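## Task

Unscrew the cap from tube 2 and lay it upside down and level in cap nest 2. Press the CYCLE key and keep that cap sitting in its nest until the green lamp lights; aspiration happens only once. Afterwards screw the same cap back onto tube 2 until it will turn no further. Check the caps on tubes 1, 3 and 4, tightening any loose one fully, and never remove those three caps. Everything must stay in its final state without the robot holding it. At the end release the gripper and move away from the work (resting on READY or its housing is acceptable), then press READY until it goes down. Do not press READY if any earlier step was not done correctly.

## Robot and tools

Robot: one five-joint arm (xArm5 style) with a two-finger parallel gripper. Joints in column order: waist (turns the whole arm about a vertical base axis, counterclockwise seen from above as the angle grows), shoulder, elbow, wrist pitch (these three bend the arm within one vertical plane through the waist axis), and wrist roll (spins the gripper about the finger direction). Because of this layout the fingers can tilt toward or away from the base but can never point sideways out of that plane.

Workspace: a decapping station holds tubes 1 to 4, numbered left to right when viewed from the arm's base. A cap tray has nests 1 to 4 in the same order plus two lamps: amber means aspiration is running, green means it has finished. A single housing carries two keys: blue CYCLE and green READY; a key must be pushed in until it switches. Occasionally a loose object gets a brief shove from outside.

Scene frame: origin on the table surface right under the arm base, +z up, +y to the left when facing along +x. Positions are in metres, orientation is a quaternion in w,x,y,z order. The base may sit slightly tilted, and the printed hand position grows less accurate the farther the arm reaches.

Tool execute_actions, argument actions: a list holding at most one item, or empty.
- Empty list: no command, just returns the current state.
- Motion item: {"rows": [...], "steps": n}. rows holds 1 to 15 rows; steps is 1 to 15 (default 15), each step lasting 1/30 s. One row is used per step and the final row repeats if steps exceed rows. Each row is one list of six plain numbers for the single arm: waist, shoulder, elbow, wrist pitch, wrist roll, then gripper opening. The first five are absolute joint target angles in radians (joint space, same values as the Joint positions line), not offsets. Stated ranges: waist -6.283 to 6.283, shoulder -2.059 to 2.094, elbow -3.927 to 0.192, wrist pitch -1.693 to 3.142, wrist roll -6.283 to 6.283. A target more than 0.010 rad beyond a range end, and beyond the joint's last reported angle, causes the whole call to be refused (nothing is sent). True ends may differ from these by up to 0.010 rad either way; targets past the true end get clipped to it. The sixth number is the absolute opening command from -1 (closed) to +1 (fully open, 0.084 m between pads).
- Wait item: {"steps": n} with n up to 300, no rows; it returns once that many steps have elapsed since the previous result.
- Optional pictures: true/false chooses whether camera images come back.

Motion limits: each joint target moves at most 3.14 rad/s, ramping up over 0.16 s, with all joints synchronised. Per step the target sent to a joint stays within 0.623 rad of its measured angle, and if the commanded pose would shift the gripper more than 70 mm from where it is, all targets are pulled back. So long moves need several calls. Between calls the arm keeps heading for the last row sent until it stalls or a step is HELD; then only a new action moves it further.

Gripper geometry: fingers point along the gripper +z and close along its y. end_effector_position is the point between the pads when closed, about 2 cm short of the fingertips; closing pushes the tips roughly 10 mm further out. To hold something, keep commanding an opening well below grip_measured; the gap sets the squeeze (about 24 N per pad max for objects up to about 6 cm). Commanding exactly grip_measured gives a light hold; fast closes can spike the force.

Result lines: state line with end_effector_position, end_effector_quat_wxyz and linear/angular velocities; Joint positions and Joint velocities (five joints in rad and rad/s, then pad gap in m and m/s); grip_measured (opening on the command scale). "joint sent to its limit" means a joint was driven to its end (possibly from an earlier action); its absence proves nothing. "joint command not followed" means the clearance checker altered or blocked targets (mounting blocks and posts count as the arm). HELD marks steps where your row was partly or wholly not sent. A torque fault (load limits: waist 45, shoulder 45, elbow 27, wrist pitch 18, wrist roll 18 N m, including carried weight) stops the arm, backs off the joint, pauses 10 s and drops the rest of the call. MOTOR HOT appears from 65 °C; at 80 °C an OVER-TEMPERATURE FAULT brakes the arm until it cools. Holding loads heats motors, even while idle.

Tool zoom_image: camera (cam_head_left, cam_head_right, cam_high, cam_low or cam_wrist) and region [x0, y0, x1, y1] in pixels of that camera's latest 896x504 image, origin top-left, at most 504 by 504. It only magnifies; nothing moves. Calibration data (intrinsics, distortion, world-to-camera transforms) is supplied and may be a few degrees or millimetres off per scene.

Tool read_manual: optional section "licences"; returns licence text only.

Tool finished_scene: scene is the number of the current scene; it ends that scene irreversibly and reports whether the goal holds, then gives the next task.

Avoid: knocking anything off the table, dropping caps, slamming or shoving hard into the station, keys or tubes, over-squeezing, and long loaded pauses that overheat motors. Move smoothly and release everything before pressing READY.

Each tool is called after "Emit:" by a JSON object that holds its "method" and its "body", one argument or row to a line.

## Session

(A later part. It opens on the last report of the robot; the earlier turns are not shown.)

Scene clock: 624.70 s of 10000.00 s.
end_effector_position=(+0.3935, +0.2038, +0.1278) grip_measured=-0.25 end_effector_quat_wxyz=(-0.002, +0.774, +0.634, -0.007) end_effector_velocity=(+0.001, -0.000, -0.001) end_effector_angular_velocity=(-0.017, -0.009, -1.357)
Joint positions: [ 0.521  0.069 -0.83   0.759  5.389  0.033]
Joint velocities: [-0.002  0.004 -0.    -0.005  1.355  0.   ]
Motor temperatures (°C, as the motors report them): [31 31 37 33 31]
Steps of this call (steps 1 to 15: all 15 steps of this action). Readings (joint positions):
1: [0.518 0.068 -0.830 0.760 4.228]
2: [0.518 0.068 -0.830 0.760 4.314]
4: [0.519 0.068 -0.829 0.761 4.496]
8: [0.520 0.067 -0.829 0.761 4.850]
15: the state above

Emit:
{"method": "execute_actions", "body": {
  "actions": [
    {"rows":[[0.519,0.07,-0.829,0.759,5.5,-0.6],[0.519,0.07,-0.829,0.759,5.5,-0.6],[0.519,0.07,-0.829,0.759,5.5,-0.6],[0.519,0.07,-0.829,0.759,5.5,-0.6],[0.519,0.07,-0.829,0.759,5.5,0.0],[0.519,0.07,-0.829,0.759,5.5,0.3],[0.519,0.07,-0.829,0.759,5.5,0.3],[0.519,0.07,-0.829,0.759,5.5,0.3],[0.519,0.07,-0.829,0.759,4.0,0.3]],"steps":15}
  ],
  "pictures": false
}}

Emit:
{"method": "execute_actions", "body": {
  "actions": [
    {"rows":[[0.519,0.07,-0.829,0.759,4.0,0.3],[0.519,0.07,-0.829,0.759,4.0,0.3],[0.519,0.07,-0.829,0.759,4.0,0.3],[0.519,0.07,-0.829,0.759,4.0,0.3],[0.519,0.07,-0.829,0.759,4.0,0.3],[0.519,0.07,-0.829,0.759,4.0,0.3],[0.519,0.07,-0.829,0.759,4.0,0.3],[0.519,0.07,-0.829,0.759,4.0,0.3],[0.519,0.07,-0.829,0.759,4.0,0.3],[0.519,0.07,-0.829,0.759,4.0,0.3],[0.519,0.07,-0.829,0.759,4.0,0.0],[0.519,0.07,-0.829,0.759,4.0,-0.3],[0.519,0.07,-0.829,0.759,4.0,-0.6]],"steps":15}
  ],
  "pictures": false
}}

Emit:
{"method": "execute_actions", "body": {
  "actions": [
    {"rows":[[0.519,0.07,-0.829,0.759,4.0,-0.6],[0.519,0.07,-0.829,0.759,4.0,-0.6],[0.519,0.07,-0.829,0.759,5.5,-0.6]],"steps":15}
  ],
  "pictures": false
}}

Emit:
{"method": "execute_actions", "body": {
  "actions": [
    {"rows":[[0.519,0.07,-0.829,0.759,5.5,-0.6],[0.519,0.07,-0.829,0.759,5.5,-0.6],[0.519,0.07,-0.829,0.759,5.5,-0.6],[0.519,0.07,-0.829,0.759,5.5,-0.6],[0.519,0.07,-0.829,0.759,5.5,-0.6],[0.519,0.07,-0.829,0.759,5.5,-0.6],[0.519,0.07,-0.829,0.759,5.5,-0.6],[0.519,0.07,-0.829,0.759,5.5,0.0],[0.519,0.07,-0.829,0.759,5.5,0.3],[0.519,0.07,-0.829,0.759,5.5,0.3],[0.519,0.07,-0.829,0.759,5.5,0.3],[0.519,0.07,-0.829,0.759,4.7,0.3]],"steps":15}
  ],
  "pictures": false
}}

Emit:
{"method": "execute_actions", "body": {
  "actions": [
    {"rows":[[0.519,0.07,-0.829,0.759,3.75,0.3]],"steps":15}
  ]
}}

Emit:
{"method": "zoom_image", "body": {
  "camera": "cam_low",
  "region": [460,190,540,250]
}}

Scene clock: 635.23 s of 10000.00 s.
end_effector_position=(+0.3922, +0.2003, +0.1239) grip_measured=+0.29 end_effector_quat_wxyz=(-0.003, +0.734, +0.679, -0.011) end_effector_velocity=(+0.013, +0.016, +0.024) end_effector_angular_velocity=(+0.081, -0.028, +2.529)
Joint positions: [ 0.516  0.074 -0.826  0.759  5.263  0.056]
Joint velocities: [ 0.019 -0.031 -0.03   0.001 -2.511  0.001]
Motor temperatures (°C, as the motors report them): [31 31 36 33 31]
Steps of this call (steps 1 to 30: the robot went on to your last target; steps 31 to 301: nothing new was sent; steps 302 to 316: all 15 steps of this action). Readings (joint positions):
302: [0.520 0.070 -0.829 0.759 5.500]
303: [0.520 0.070 -0.829 0.759 5.500]
305: [0.520 0.070 -0.829 0.759 5.500]
309: [0.513 0.075 -0.828 0.755 5.501]
316: the state above

Scene clock: 635.73 s of 10000.00 s.
end_effector_position=(+0.3945, +0.2028, +0.1283) grip_measured=-0.25 end_effector_quat_wxyz=(-0.005, +0.225, +0.974, -0.004) end_effector_velocity=(+0.002, -0.011, +0.010) end_effector_angular_velocity=(+0.008, +0.008, +0.853)
Joint positions: [ 0.518  0.068 -0.83   0.759  4.07   0.033]
Joint velocities: [-0.025 -0.029  0.     0.033 -0.878 -0.01 ]
Motor temperatures (°C, as the motors report them): [31 31 36 33 31]
Steps of this call (steps 1 to 15: all 15 steps of this action). Readings (joint positions):
1: [0.516 0.074 -0.826 0.759 5.176]
2: [0.517 0.073 -0.827 0.759 5.085]
4: [0.518 0.072 -0.828 0.759 4.905]
8: [0.518 0.071 -0.829 0.759 4.553]
15: the state above

Scene clock: 636.23 s of 10000.00 s.
end_effector_position=(+0.3935, +0.2029, +0.1281) grip_measured=-0.25 end_effector_quat_wxyz=(-0.004, +0.542, +0.841, -0.007) end_effector_velocity=(-0.003, +0.003, -0.001) end_effector_angular_velocity=(-0.038, -0.014, -2.611)
Joint positions: [ 0.52   0.068 -0.829  0.761  4.763  0.033]
Joint velocities: [ 0.01   0.001  0.001  0.001  2.621 -0.   ]
Motor temperatures (°C, as the motors report them): [31 31 36 33 31]
Steps of this call (steps 1 to 15: all 15 steps of this action). Readings (joint positions):
1: [0.518 0.068 -0.830 0.760 4.047]
2: [0.518 0.068 -0.830 0.759 4.031]
4: [0.518 0.068 -0.830 0.759 4.017]
8: [0.519 0.068 -0.830 0.760 4.152]
15: the state above

Scene clock: 636.73 s of 10000.00 s.
end_effector_position=(+0.3922, +0.2012, +0.1238) grip_measured=+0.28 end_effector_quat_wxyz=(-0.002, +0.794, +0.608, -0.011) end_effector_velocity=(+0.010, +0.009, +0.019) end_effector_angular_velocity=(+0.038, -0.026, +0.970)
Joint positions: [ 0.517  0.075 -0.826  0.757  5.451  0.056]
Joint velocities: [ 0.007 -0.026 -0.023  0.009 -0.963  0.01 ]
Motor temperatures (°C, as the motors report them): [31 31 36 33 31]
Steps of this call (steps 1 to 15: all 15 steps of this action). Readings (joint positions):
1: [0.520 0.068 -0.829 0.761 4.850]
2: [0.520 0.068 -0.829 0.761 4.938]
4: [0.521 0.068 -0.829 0.760 5.112]
8: [0.521 0.069 -0.830 0.759 5.389]
15: the state above

Scene clock: 637.23 s of 10000.00 s.
end_effector_position=(+0.3936, +0.2027, +0.1270) grip_measured=+0.29 end_effector_quat_wxyz=(-0.006, +0.293, +0.956, -0.005) end_effector_velocity=(-0.001, +0.001, -0.000) end_effector_angular_velocity=(+0.037, +0.019, +2.611)
Joint positions: [ 0.519  0.07  -0.829  0.759  4.211  0.056]
Joint velocities: [ 0.002  0.     0.    -0.    -2.61  -0.   ]
Motor temperatures (°C, as the motors report them): [31 31 36 33 31]
Steps of this call (steps 1 to 15: all 15 steps of this action). Readings (joint positions):
1: [0.518 0.074 -0.827 0.757 5.409]
2: [0.518 0.073 -0.827 0.758 5.348]
4: [0.518 0.072 -0.828 0.758 5.185]
8: [0.519 0.071 -0.829 0.759 4.825]
15: the state above
camera_calibration (this result's frames):
cam_wrist: T_world_to_cam=[[0.578198, 0.815494, -0.0256319, -0.357807], [0.815413, -0.578652, -0.0162475, -0.132157], [-0.0280817, -0.0115063, -0.999539, 0.269818], [0, 0, 0, 1]] pos_world=[0.322223, 0.218421, 0.258376]

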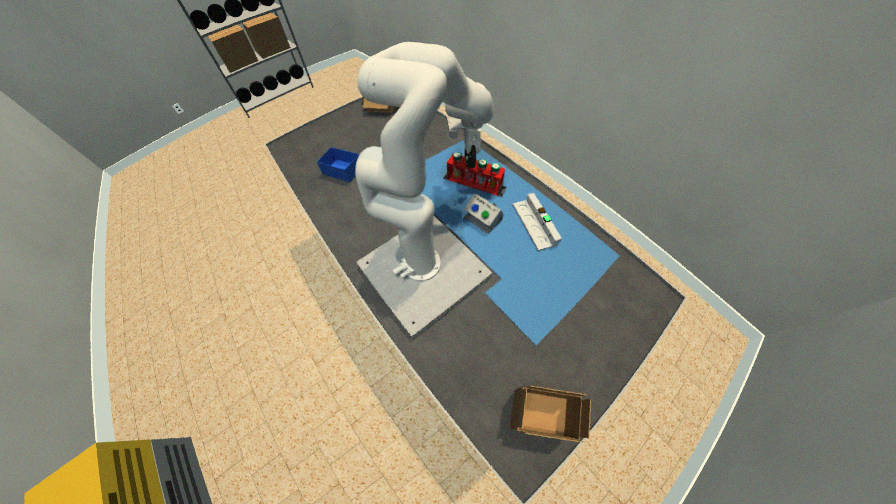

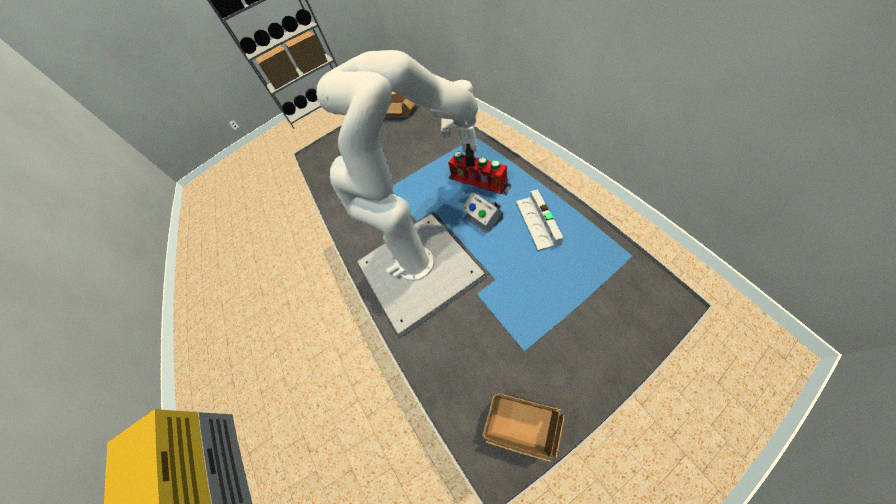

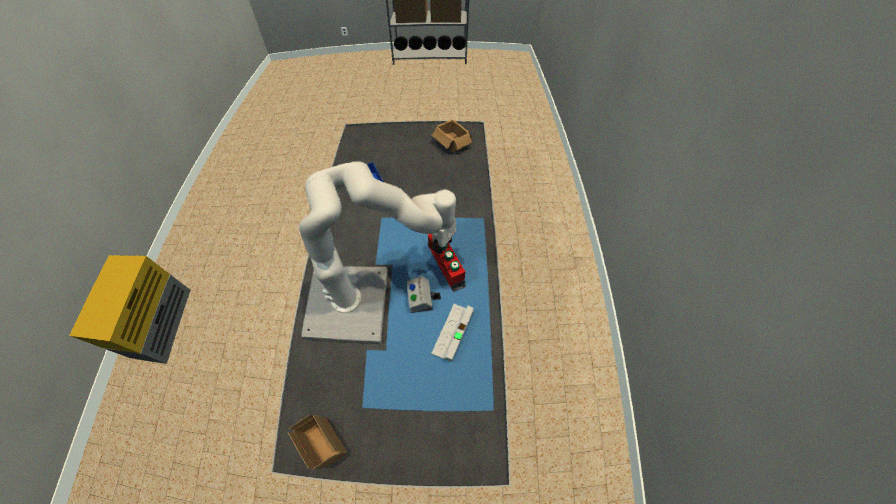

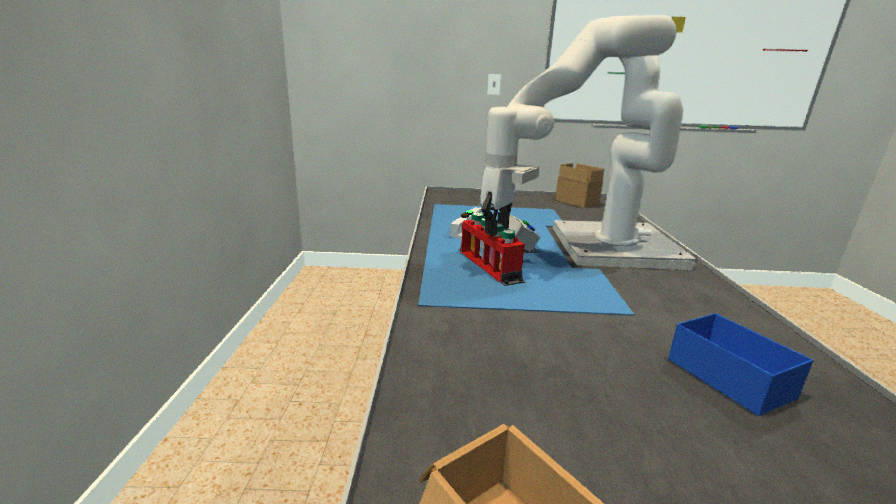

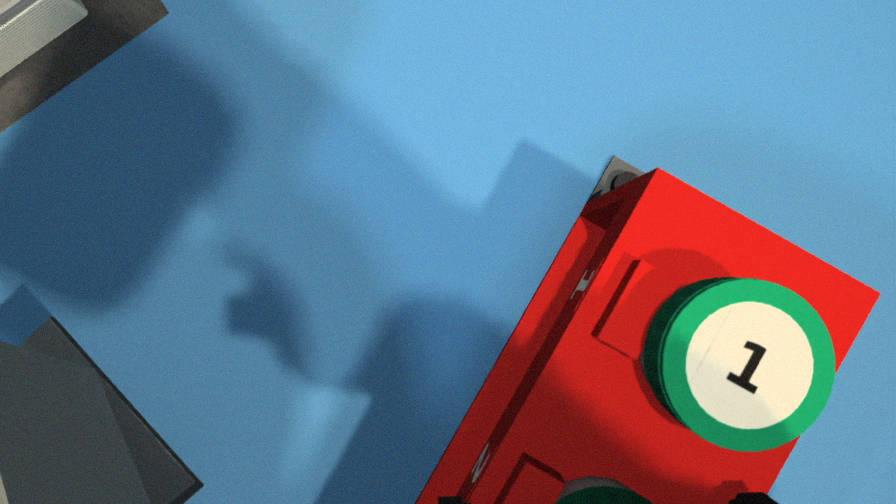

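Region (460, 190, 540, 250) of cam_low's 896x504 image, scaled by 6.300, with more detail than that image has; it fills the top 378 rows of this view, and the rest is white.

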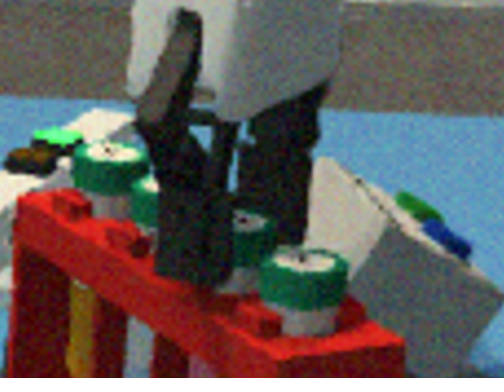

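Emit:
{"method": "execute_actions", "body": {
  "actions": [
    {"rows":[[0.519,0.07,-0.829,0.759,4.0,0.3],[0.519,0.07,-0.829,0.759,4.0,0.3],[0.519,0.07,-0.829,0.759,4.0,0.3],[0.519,0.07,-0.829,0.759,4.0,0.0],[0.519,0.07,-0.829,0.759,4.0,-0.3],[0.519,0.07,-0.829,0.759,4.0,-0.7],[0.519,0.07,-0.829,0.759,4.0,-0.7],[0.519,0.07,-0.829,0.759,4.0,-0.7],[0.519,0.07,-0.829,0.759,5.5,-0.7]],"steps":15}
  ],
  "pictures": false
}}

Emit:
{"method": "execute_actions", "body": {
  "actions": [
    {"rows":[[0.519,0.07,-0.829,0.759,5.5,-0.7]],"steps":15}
  ],
  "pictures": false
}}

Emit:
{"method": "execute_actions", "body": {
  "actions": [
    {"rows":[[0.519,0.07,-0.829,0.759,5.5,0.0],[0.519,0.07,-0.829,0.759,5.5,0.3],[0.519,0.07,-0.829,0.759,5.5,0.3],[0.519,0.07,-0.829,0.759,5.5,0.3],[0.519,0.07,-0.829,0.759,4.0,0.3]],"steps":15}
  ],
  "pictures": false
}}

Emit:
{"method": "execute_actions", "body": {
  "actions": [
    {"rows":[[0.519,0.07,-0.829,0.759,4.0,0.3],[0.519,0.07,-0.829,0.759,4.0,0.3],[0.519,0.07,-0.829,0.759,4.0,0.3],[0.519,0.07,-0.829,0.759,4.0,0.3],[0.519,0.07,-0.829,0.759,4.0,0.3],[0.519,0.07,-0.829,0.759,4.0,0.3],[0.519,0.07,-0.829,0.759,4.0,0.3],[0.519,0.07,-0.829,0.759,4.0,0.3],[0.519,0.07,-0.829,0.759,4.0,0.3],[0.519,0.07,-0.829,0.759,4.0,0.0],[0.519,0.07,-0.829,0.759,4.0,-0.3],[0.519,0.07,-0.829,0.759,4.0,-0.7]],"steps":15}
  ]
}}

Emit:
{"method": "execute_actions", "body": {
  "actions": [
    {"rows":[[0.519,0.07,-0.829,0.759,5.5,-0.7]],"steps":15}
  ],
  "pictures": false
}}

Emit:
{"method": "execute_actions", "body": {
  "actions": [
    {"rows":[[0.519,0.07,-0.829,0.759,5.5,-0.7]],"steps":12}
  ]
}}

Scene clock: 645.87 s of 10000.00 s.
end_effector_position=(+0.3955, +0.2020, +0.1286) grip_measured=-0.25 end_effector_quat_wxyz=(-0.004, +0.307, +0.952, -0.004) end_effector_velocity=(-0.018, +0.004, -0.015) end_effector_angular_velocity=(-0.046, +0.025, -2.533)
Joint positions: [ 0.516  0.068 -0.831  0.758  4.237  0.033]
Joint velocities: [0.027 0.015 0.023 0.004 2.56  0.001]
Motor temperatures (°C, as the motors report them): [31 31 37 33 31]
Steps of this call (steps 1 to 30: the robot went on to your last target; steps 31 to 244: nothing new was sent; steps 245 to 259: all 15 steps of this action). Readings (joint positions):
245: [0.519 0.070 -0.829 0.759 3.755]
246: [0.519 0.070 -0.829 0.759 3.759]
248: [0.519 0.070 -0.830 0.758 3.799]
252: [0.514 0.068 -0.833 0.757 3.944]
259: the state above

Scene clock: 646.37 s of 10000.00 s.
end_effector_position=(+0.3936, +0.2046, +0.1279) grip_measured=-0.25 end_effector_quat_wxyz=(-0.001, +0.786, +0.618, -0.006) end_effector_velocity=(+0.001, -0.005, -0.002) end_effector_angular_velocity=(-0.013, +0.000, -0.894)
Joint positions: [ 0.523  0.069 -0.83   0.758  5.43   0.033]
Joint velocities: [-0.011  0.002  0.003  0.002  0.883 -0.001]
Motor temperatures (°C, as the motors report them): [31 31 37 33 31]
Steps of this call (steps 1 to 15: all 15 steps of this action). Readings (joint positions):
1: [0.517 0.068 -0.830 0.759 4.326]
2: [0.518 0.068 -0.830 0.760 4.416]
4: [0.519 0.067 -0.830 0.761 4.596]
8: [0.521 0.067 -0.829 0.761 4.947]
15: the state above

Scene clock: 646.87 s of 10000.00 s.
end_effector_position=(+0.3935, +0.2024, +0.1266) grip_measured=+0.29 end_effector_quat_wxyz=(-0.004, +0.604, +0.797, -0.007) end_effector_velocity=(-0.000, +0.002, +0.002) end_effector_angular_velocity=(+0.042, +0.016, +2.668)
Joint positions: [ 0.518  0.071 -0.829  0.759  4.915  0.056]
Joint velocities: [ 0.004 -0.005 -0.002  0.003 -2.664  0.   ]
Motor temperatures (°C, as the motors report them): [31 31 37 33 31]
Steps of this call (steps 1 to 15: all 15 steps of this action). Readings (joint positions):
1: [0.522 0.069 -0.830 0.758 5.454]
2: [0.522 0.069 -0.830 0.759 5.469]
4: [0.518 0.072 -0.829 0.756 5.487]
8: [0.516 0.074 -0.826 0.758 5.455]
15: the state above

Scene clock: 647.37 s of 10000.00 s.
end_effector_position=(+0.3944, +0.2028, +0.1284) grip_measured=-0.25 end_effector_quat_wxyz=(-0.005, +0.198, +0.980, -0.004) end_effector_velocity=(+0.000, +0.001, +0.000) end_effector_angular_velocity=(+0.003, -0.001, +0.169)
Joint positions: [ 0.518  0.068 -0.83   0.76   4.015  0.033]
Joint velocities: [ 0.002 -0.     0.    -0.003 -0.167 -0.001]
Motor temperatures (°C, as the motors report them): [31 31 37 33 31]
Steps of this call (steps 1 to 15: all 15 steps of this action). Readings (joint positions):
1: [0.519 0.071 -0.829 0.759 4.826]
2: [0.519 0.071 -0.829 0.759 4.738]
4: [0.519 0.070 -0.829 0.759 4.563]
8: [0.519 0.070 -0.829 0.759 4.230]
15: the state above
camera_calibration (this result's frames):
cam_wrist: T_world_to_cam=[[0.408216, 0.91263, -0.0215992, -0.311567], [0.91256, -0.408588, -0.0170348, -0.205444], [-0.0243716, -0.0127567, -0.999622, 0.270035], [0, 0, 0, 1]] pos_world=[0.321248, 0.203848, 0.259704]

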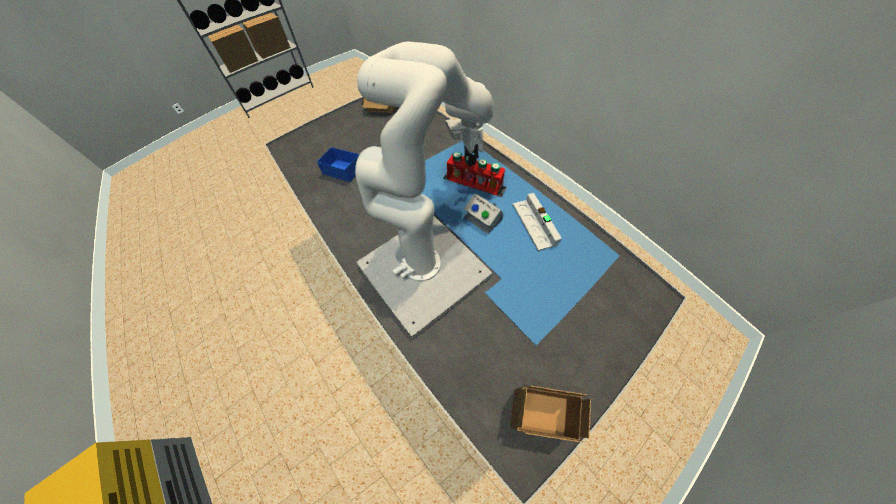

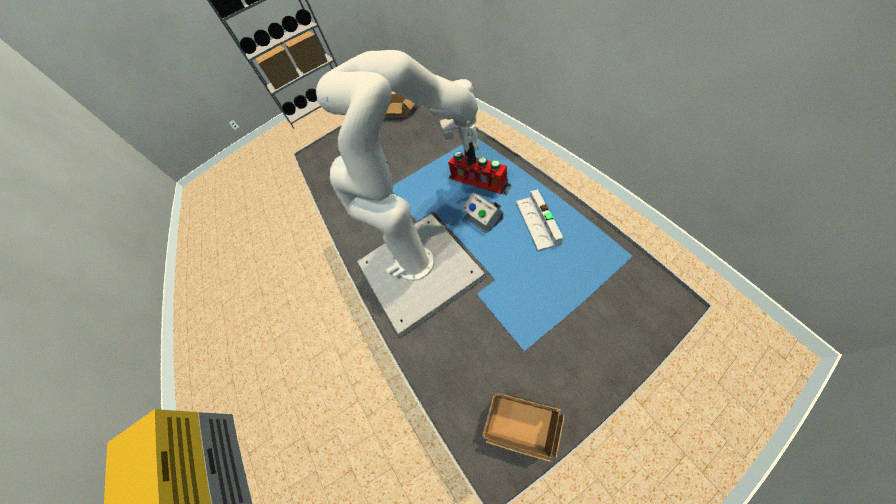

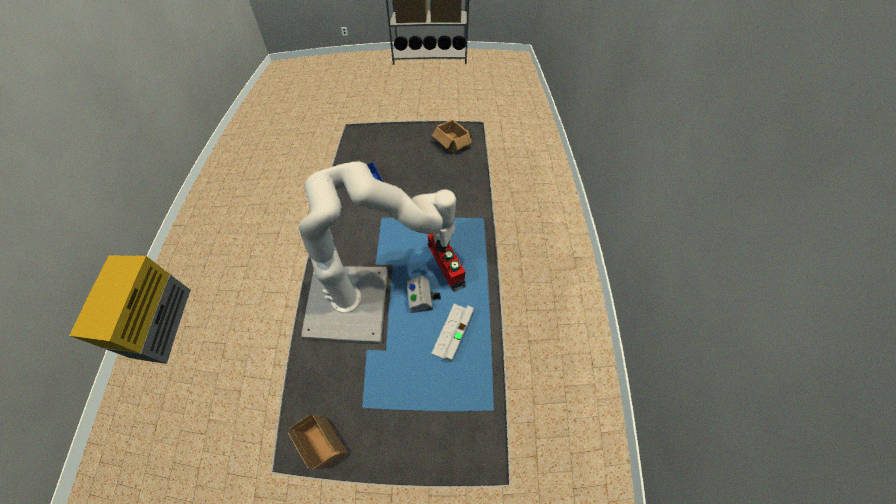

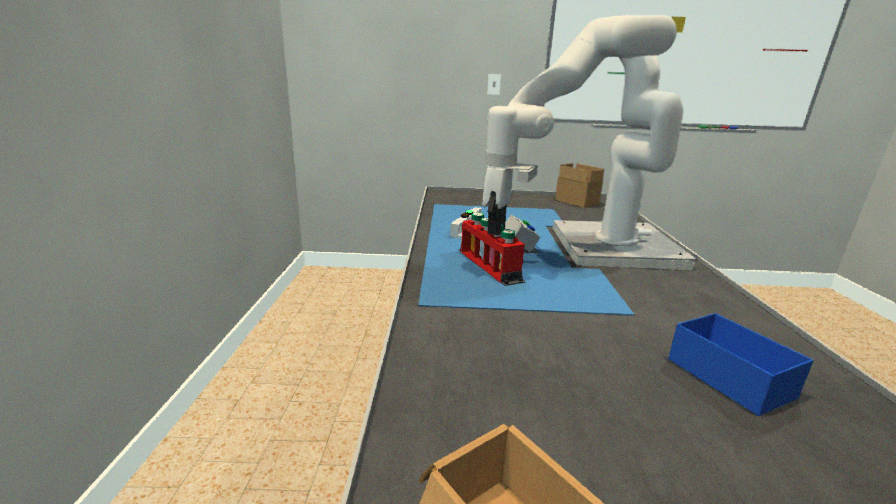

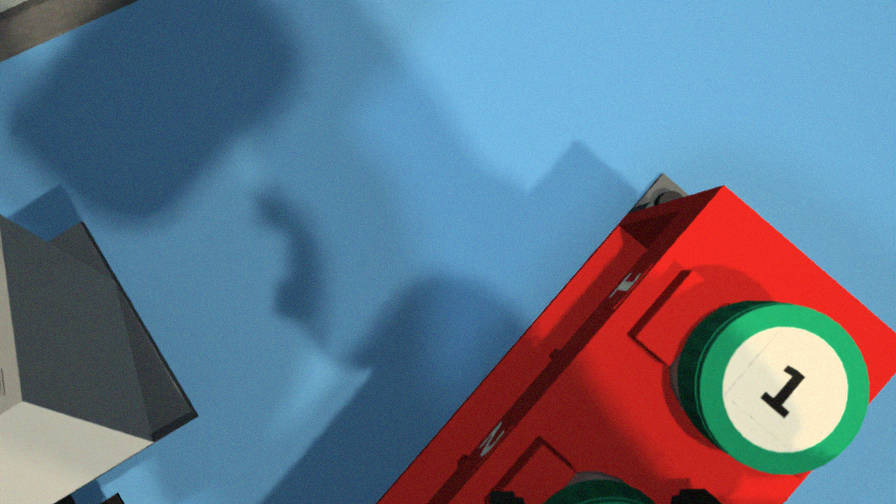

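Scene clock: 647.87 s of 10000.00 s.
end_effector_position=(+0.3932, +0.2037, +0.1281) grip_measured=-0.25 end_effector_quat_wxyz=(-0.003, +0.612, +0.791, -0.007) end_effector_velocity=(-0.001, +0.006, -0.002) end_effector_angular_velocity=(-0.034, -0.020, -2.600)
Joint positions: [ 0.521  0.068 -0.829  0.761  4.936  0.033]
Joint velocities: [ 0.013  0.005 -0.    -0.008  2.613 -0.004]
Motor temperatures (°C, as the motors report them): [31 31 37 33 31]
Steps of this call (steps 1 to 15: all 15 steps of this action). Readings (joint positions):
1: [0.518 0.068 -0.830 0.759 4.010]
2: [0.518 0.068 -0.830 0.759 4.010]
4: [0.519 0.068 -0.830 0.760 4.046]
8: [0.519 0.068 -0.830 0.760 4.313]
15: the state above

Scene clock: 648.27 s of 10000.00 s.
end_effector_position=(+0.3936, +0.2037, +0.1276) grip_measured=-0.25 end_effector_quat_wxyz=(-0.001, +0.805, +0.593, -0.007) end_effector_velocity=(-0.001, -0.004, -0.001) end_effector_angular_velocity=(-0.005, +0.005, -0.120)
Joint positions: [ 0.521  0.069 -0.83   0.759  5.49   0.033]
Joint velocities: [-0.007 -0.001  0.003  0.004  0.113 -0.   ]
Motor temperatures (°C, as the motors report them): [31 31 37 33 31]
Steps of this call (steps 1 to 12: all 12 steps of this action). Readings (joint positions):
1: [0.522 0.068 -0.829 0.761 5.024]
2: [0.522 0.068 -0.830 0.760 5.111]
4: [0.522 0.069 -0.830 0.759 5.270]
8: [0.522 0.070 -0.830 0.758 5.451]
12: the state above
camera_calibration (this result's frames):
cam_wrist: T_world_to_cam=[[0.947985, -0.317558, -0.0219659, -0.27387], [-0.317601, -0.948223, 0.00158798, 0.387339], [-0.0213328, 0.005471, -0.999757, 0.264336], [0, 0, 0, 1]] pos_world=[0.388283, 0.278868, 0.257641]

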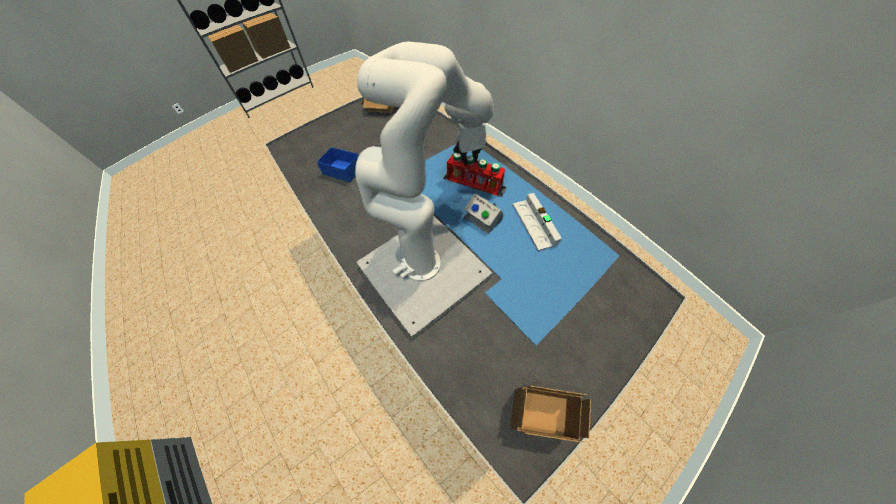

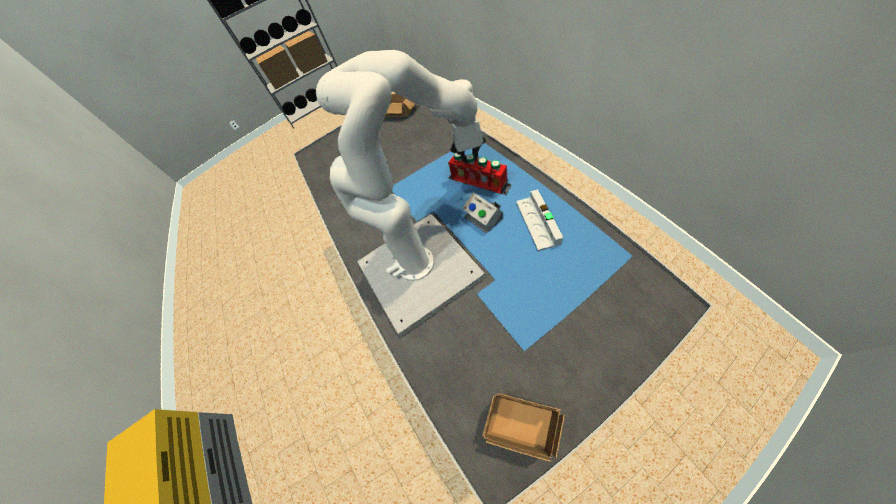

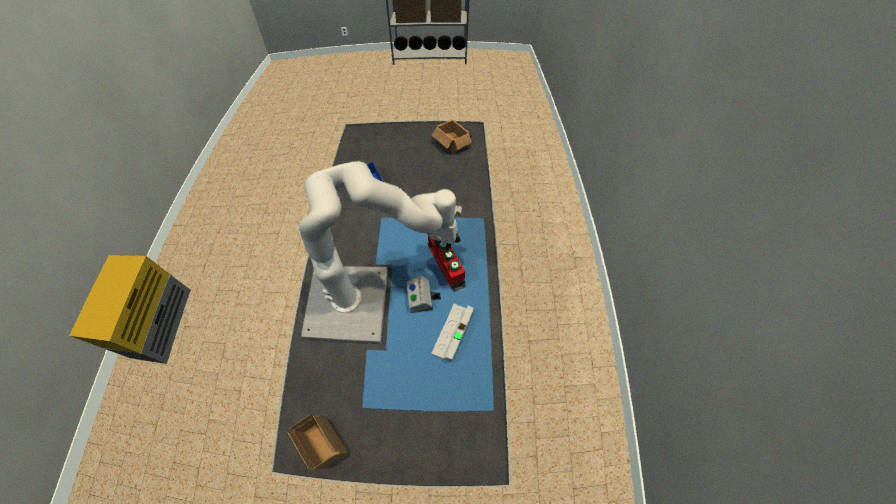

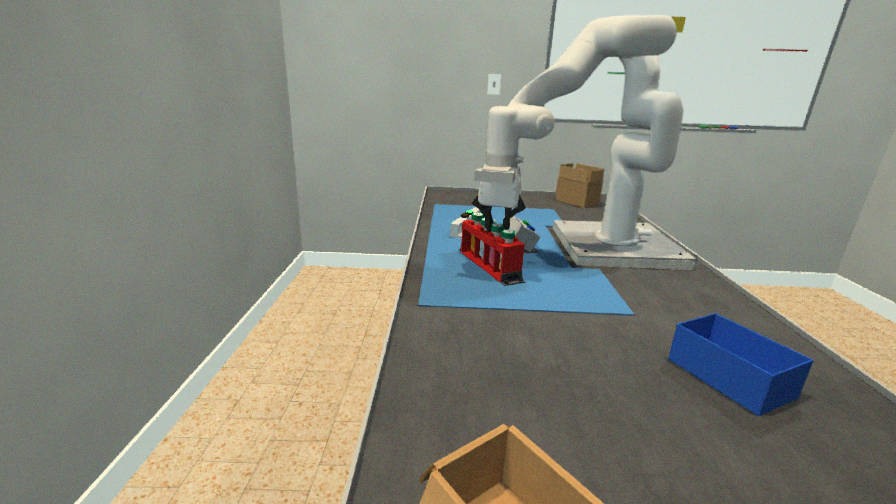

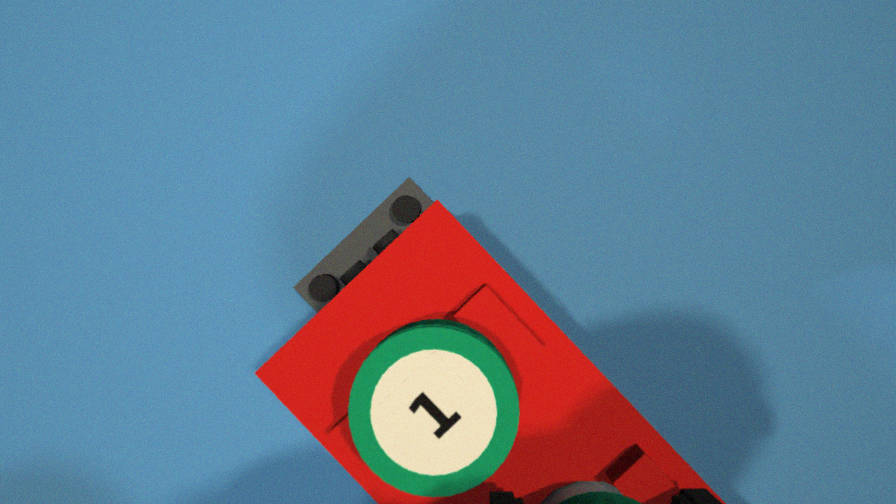

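Emit:
{"method": "execute_actions", "body": {
  "actions": [
    {"rows":[[0.519,0.07,-0.829,0.759,5.5,0.3],[0.519,0.07,-0.829,0.759,5.5,0.3],[0.519,0.07,-0.829,0.759,5.5,0.3],[0.519,0.07,-0.829,0.759,5.5,0.3],[0.519,0.03,-0.85,0.82,4.67,0.5]],"steps":15}
  ]
}}

Scene clock: 659.47 s of 10000.00 s.
end_effector_position=(+0.3942, +0.2023, +0.1435) grip_measured=+0.49 end_effector_quat_wxyz=(-0.004, +0.605, +0.796, -0.007) end_effector_velocity=(+0.003, +0.006, +0.057) end_effector_angular_velocity=(+0.043, -0.002, +2.281)
Joint positions: [ 0.518  0.038 -0.846  0.808  4.917  0.065]
Joint velocities: [ 0.01  -0.106 -0.058  0.143 -2.272  0.   ]
Motor temperatures (°C, as the motors report them): [31 31 36 33 31]
Steps of this call (steps 1 to 15: the robot went on to your last target; steps 16 to 321: nothing new was sent; steps 322 to 336: all 15 steps of this action). Readings (joint positions):
322: [0.520 0.070 -0.829 0.759 5.500]
323: [0.520 0.070 -0.829 0.758 5.500]
325: [0.513 0.075 -0.827 0.755 5.501]
329: [0.514 0.075 -0.824 0.762 5.453]
336: the state above
camera_calibration (this result's frames):
cam_wrist: T_world_to_cam=[[0.9692, 0.244728, -0.0275652, -0.395848], [0.244678, -0.96959, -0.00520461, 0.169916], [-0.0280007, -0.0017003, -0.999606, 0.284374], [0, 0, 0, 1]] pos_world=[0.350044, 0.262107, 0.274235]

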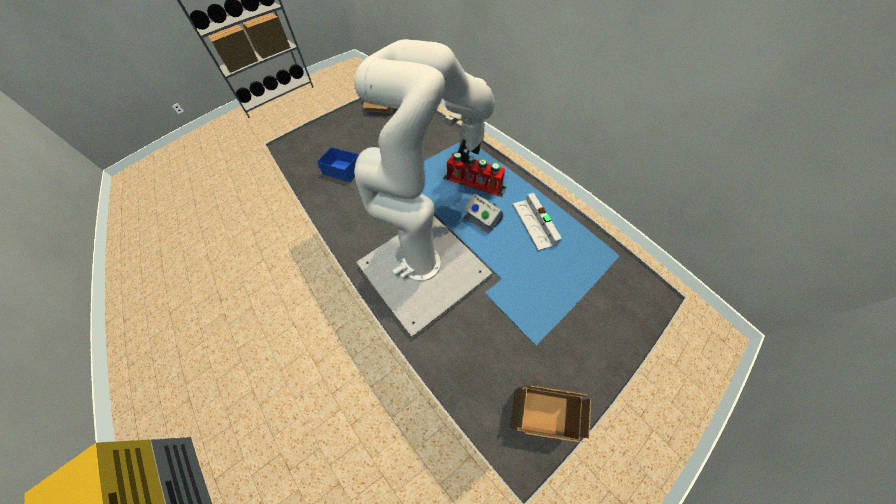

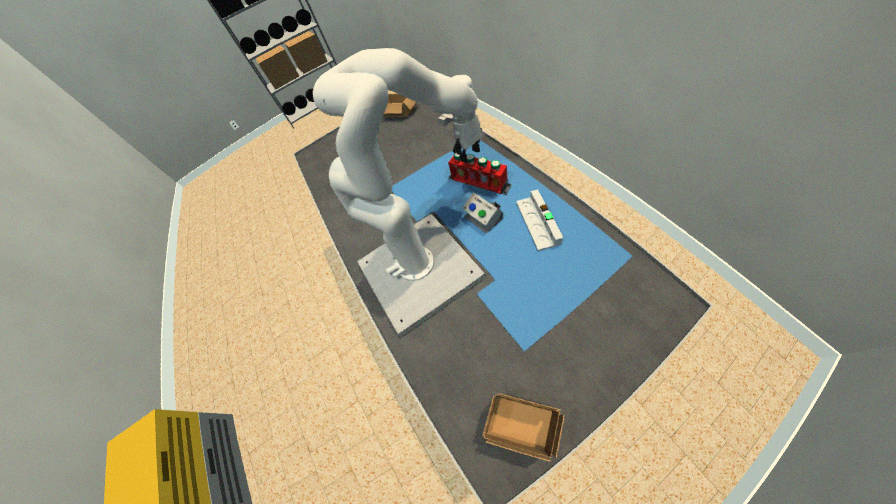

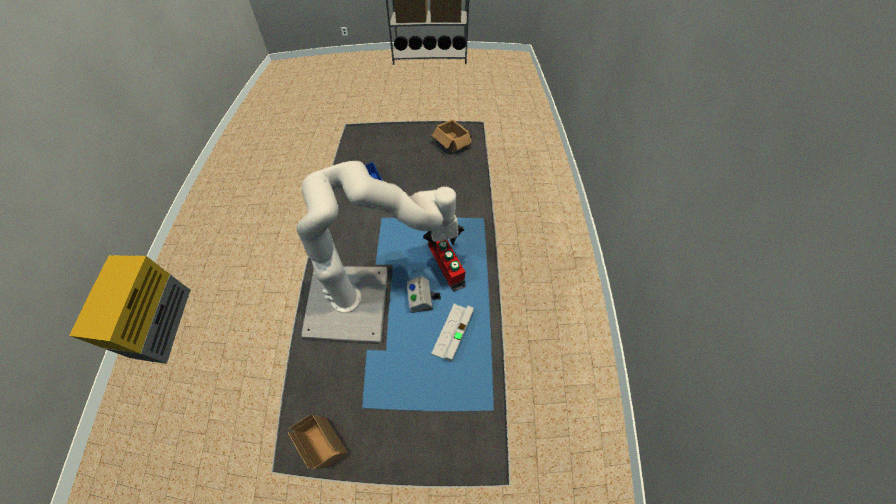

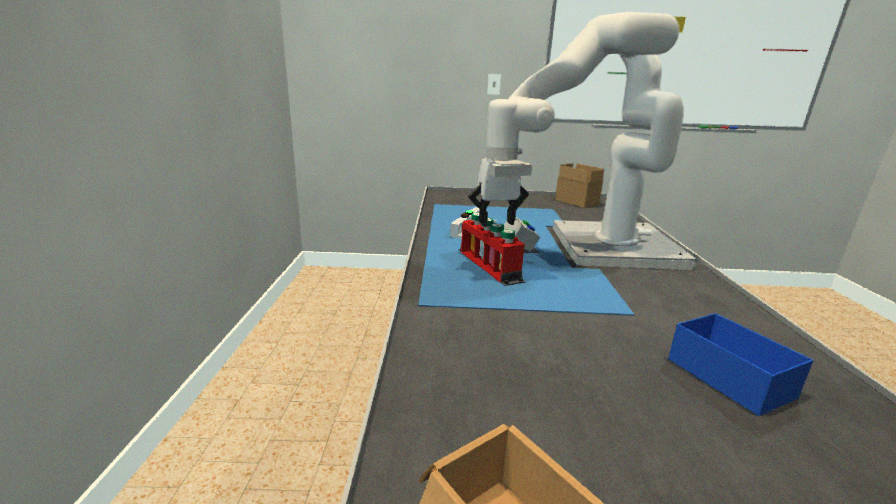

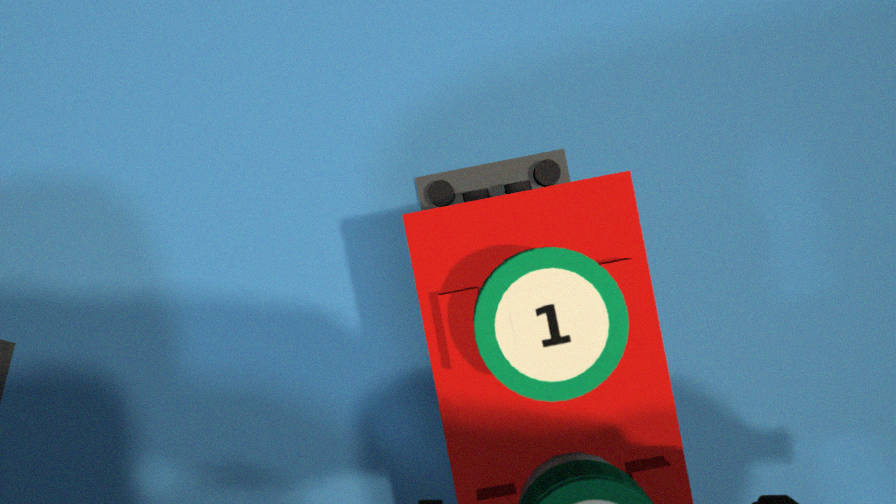

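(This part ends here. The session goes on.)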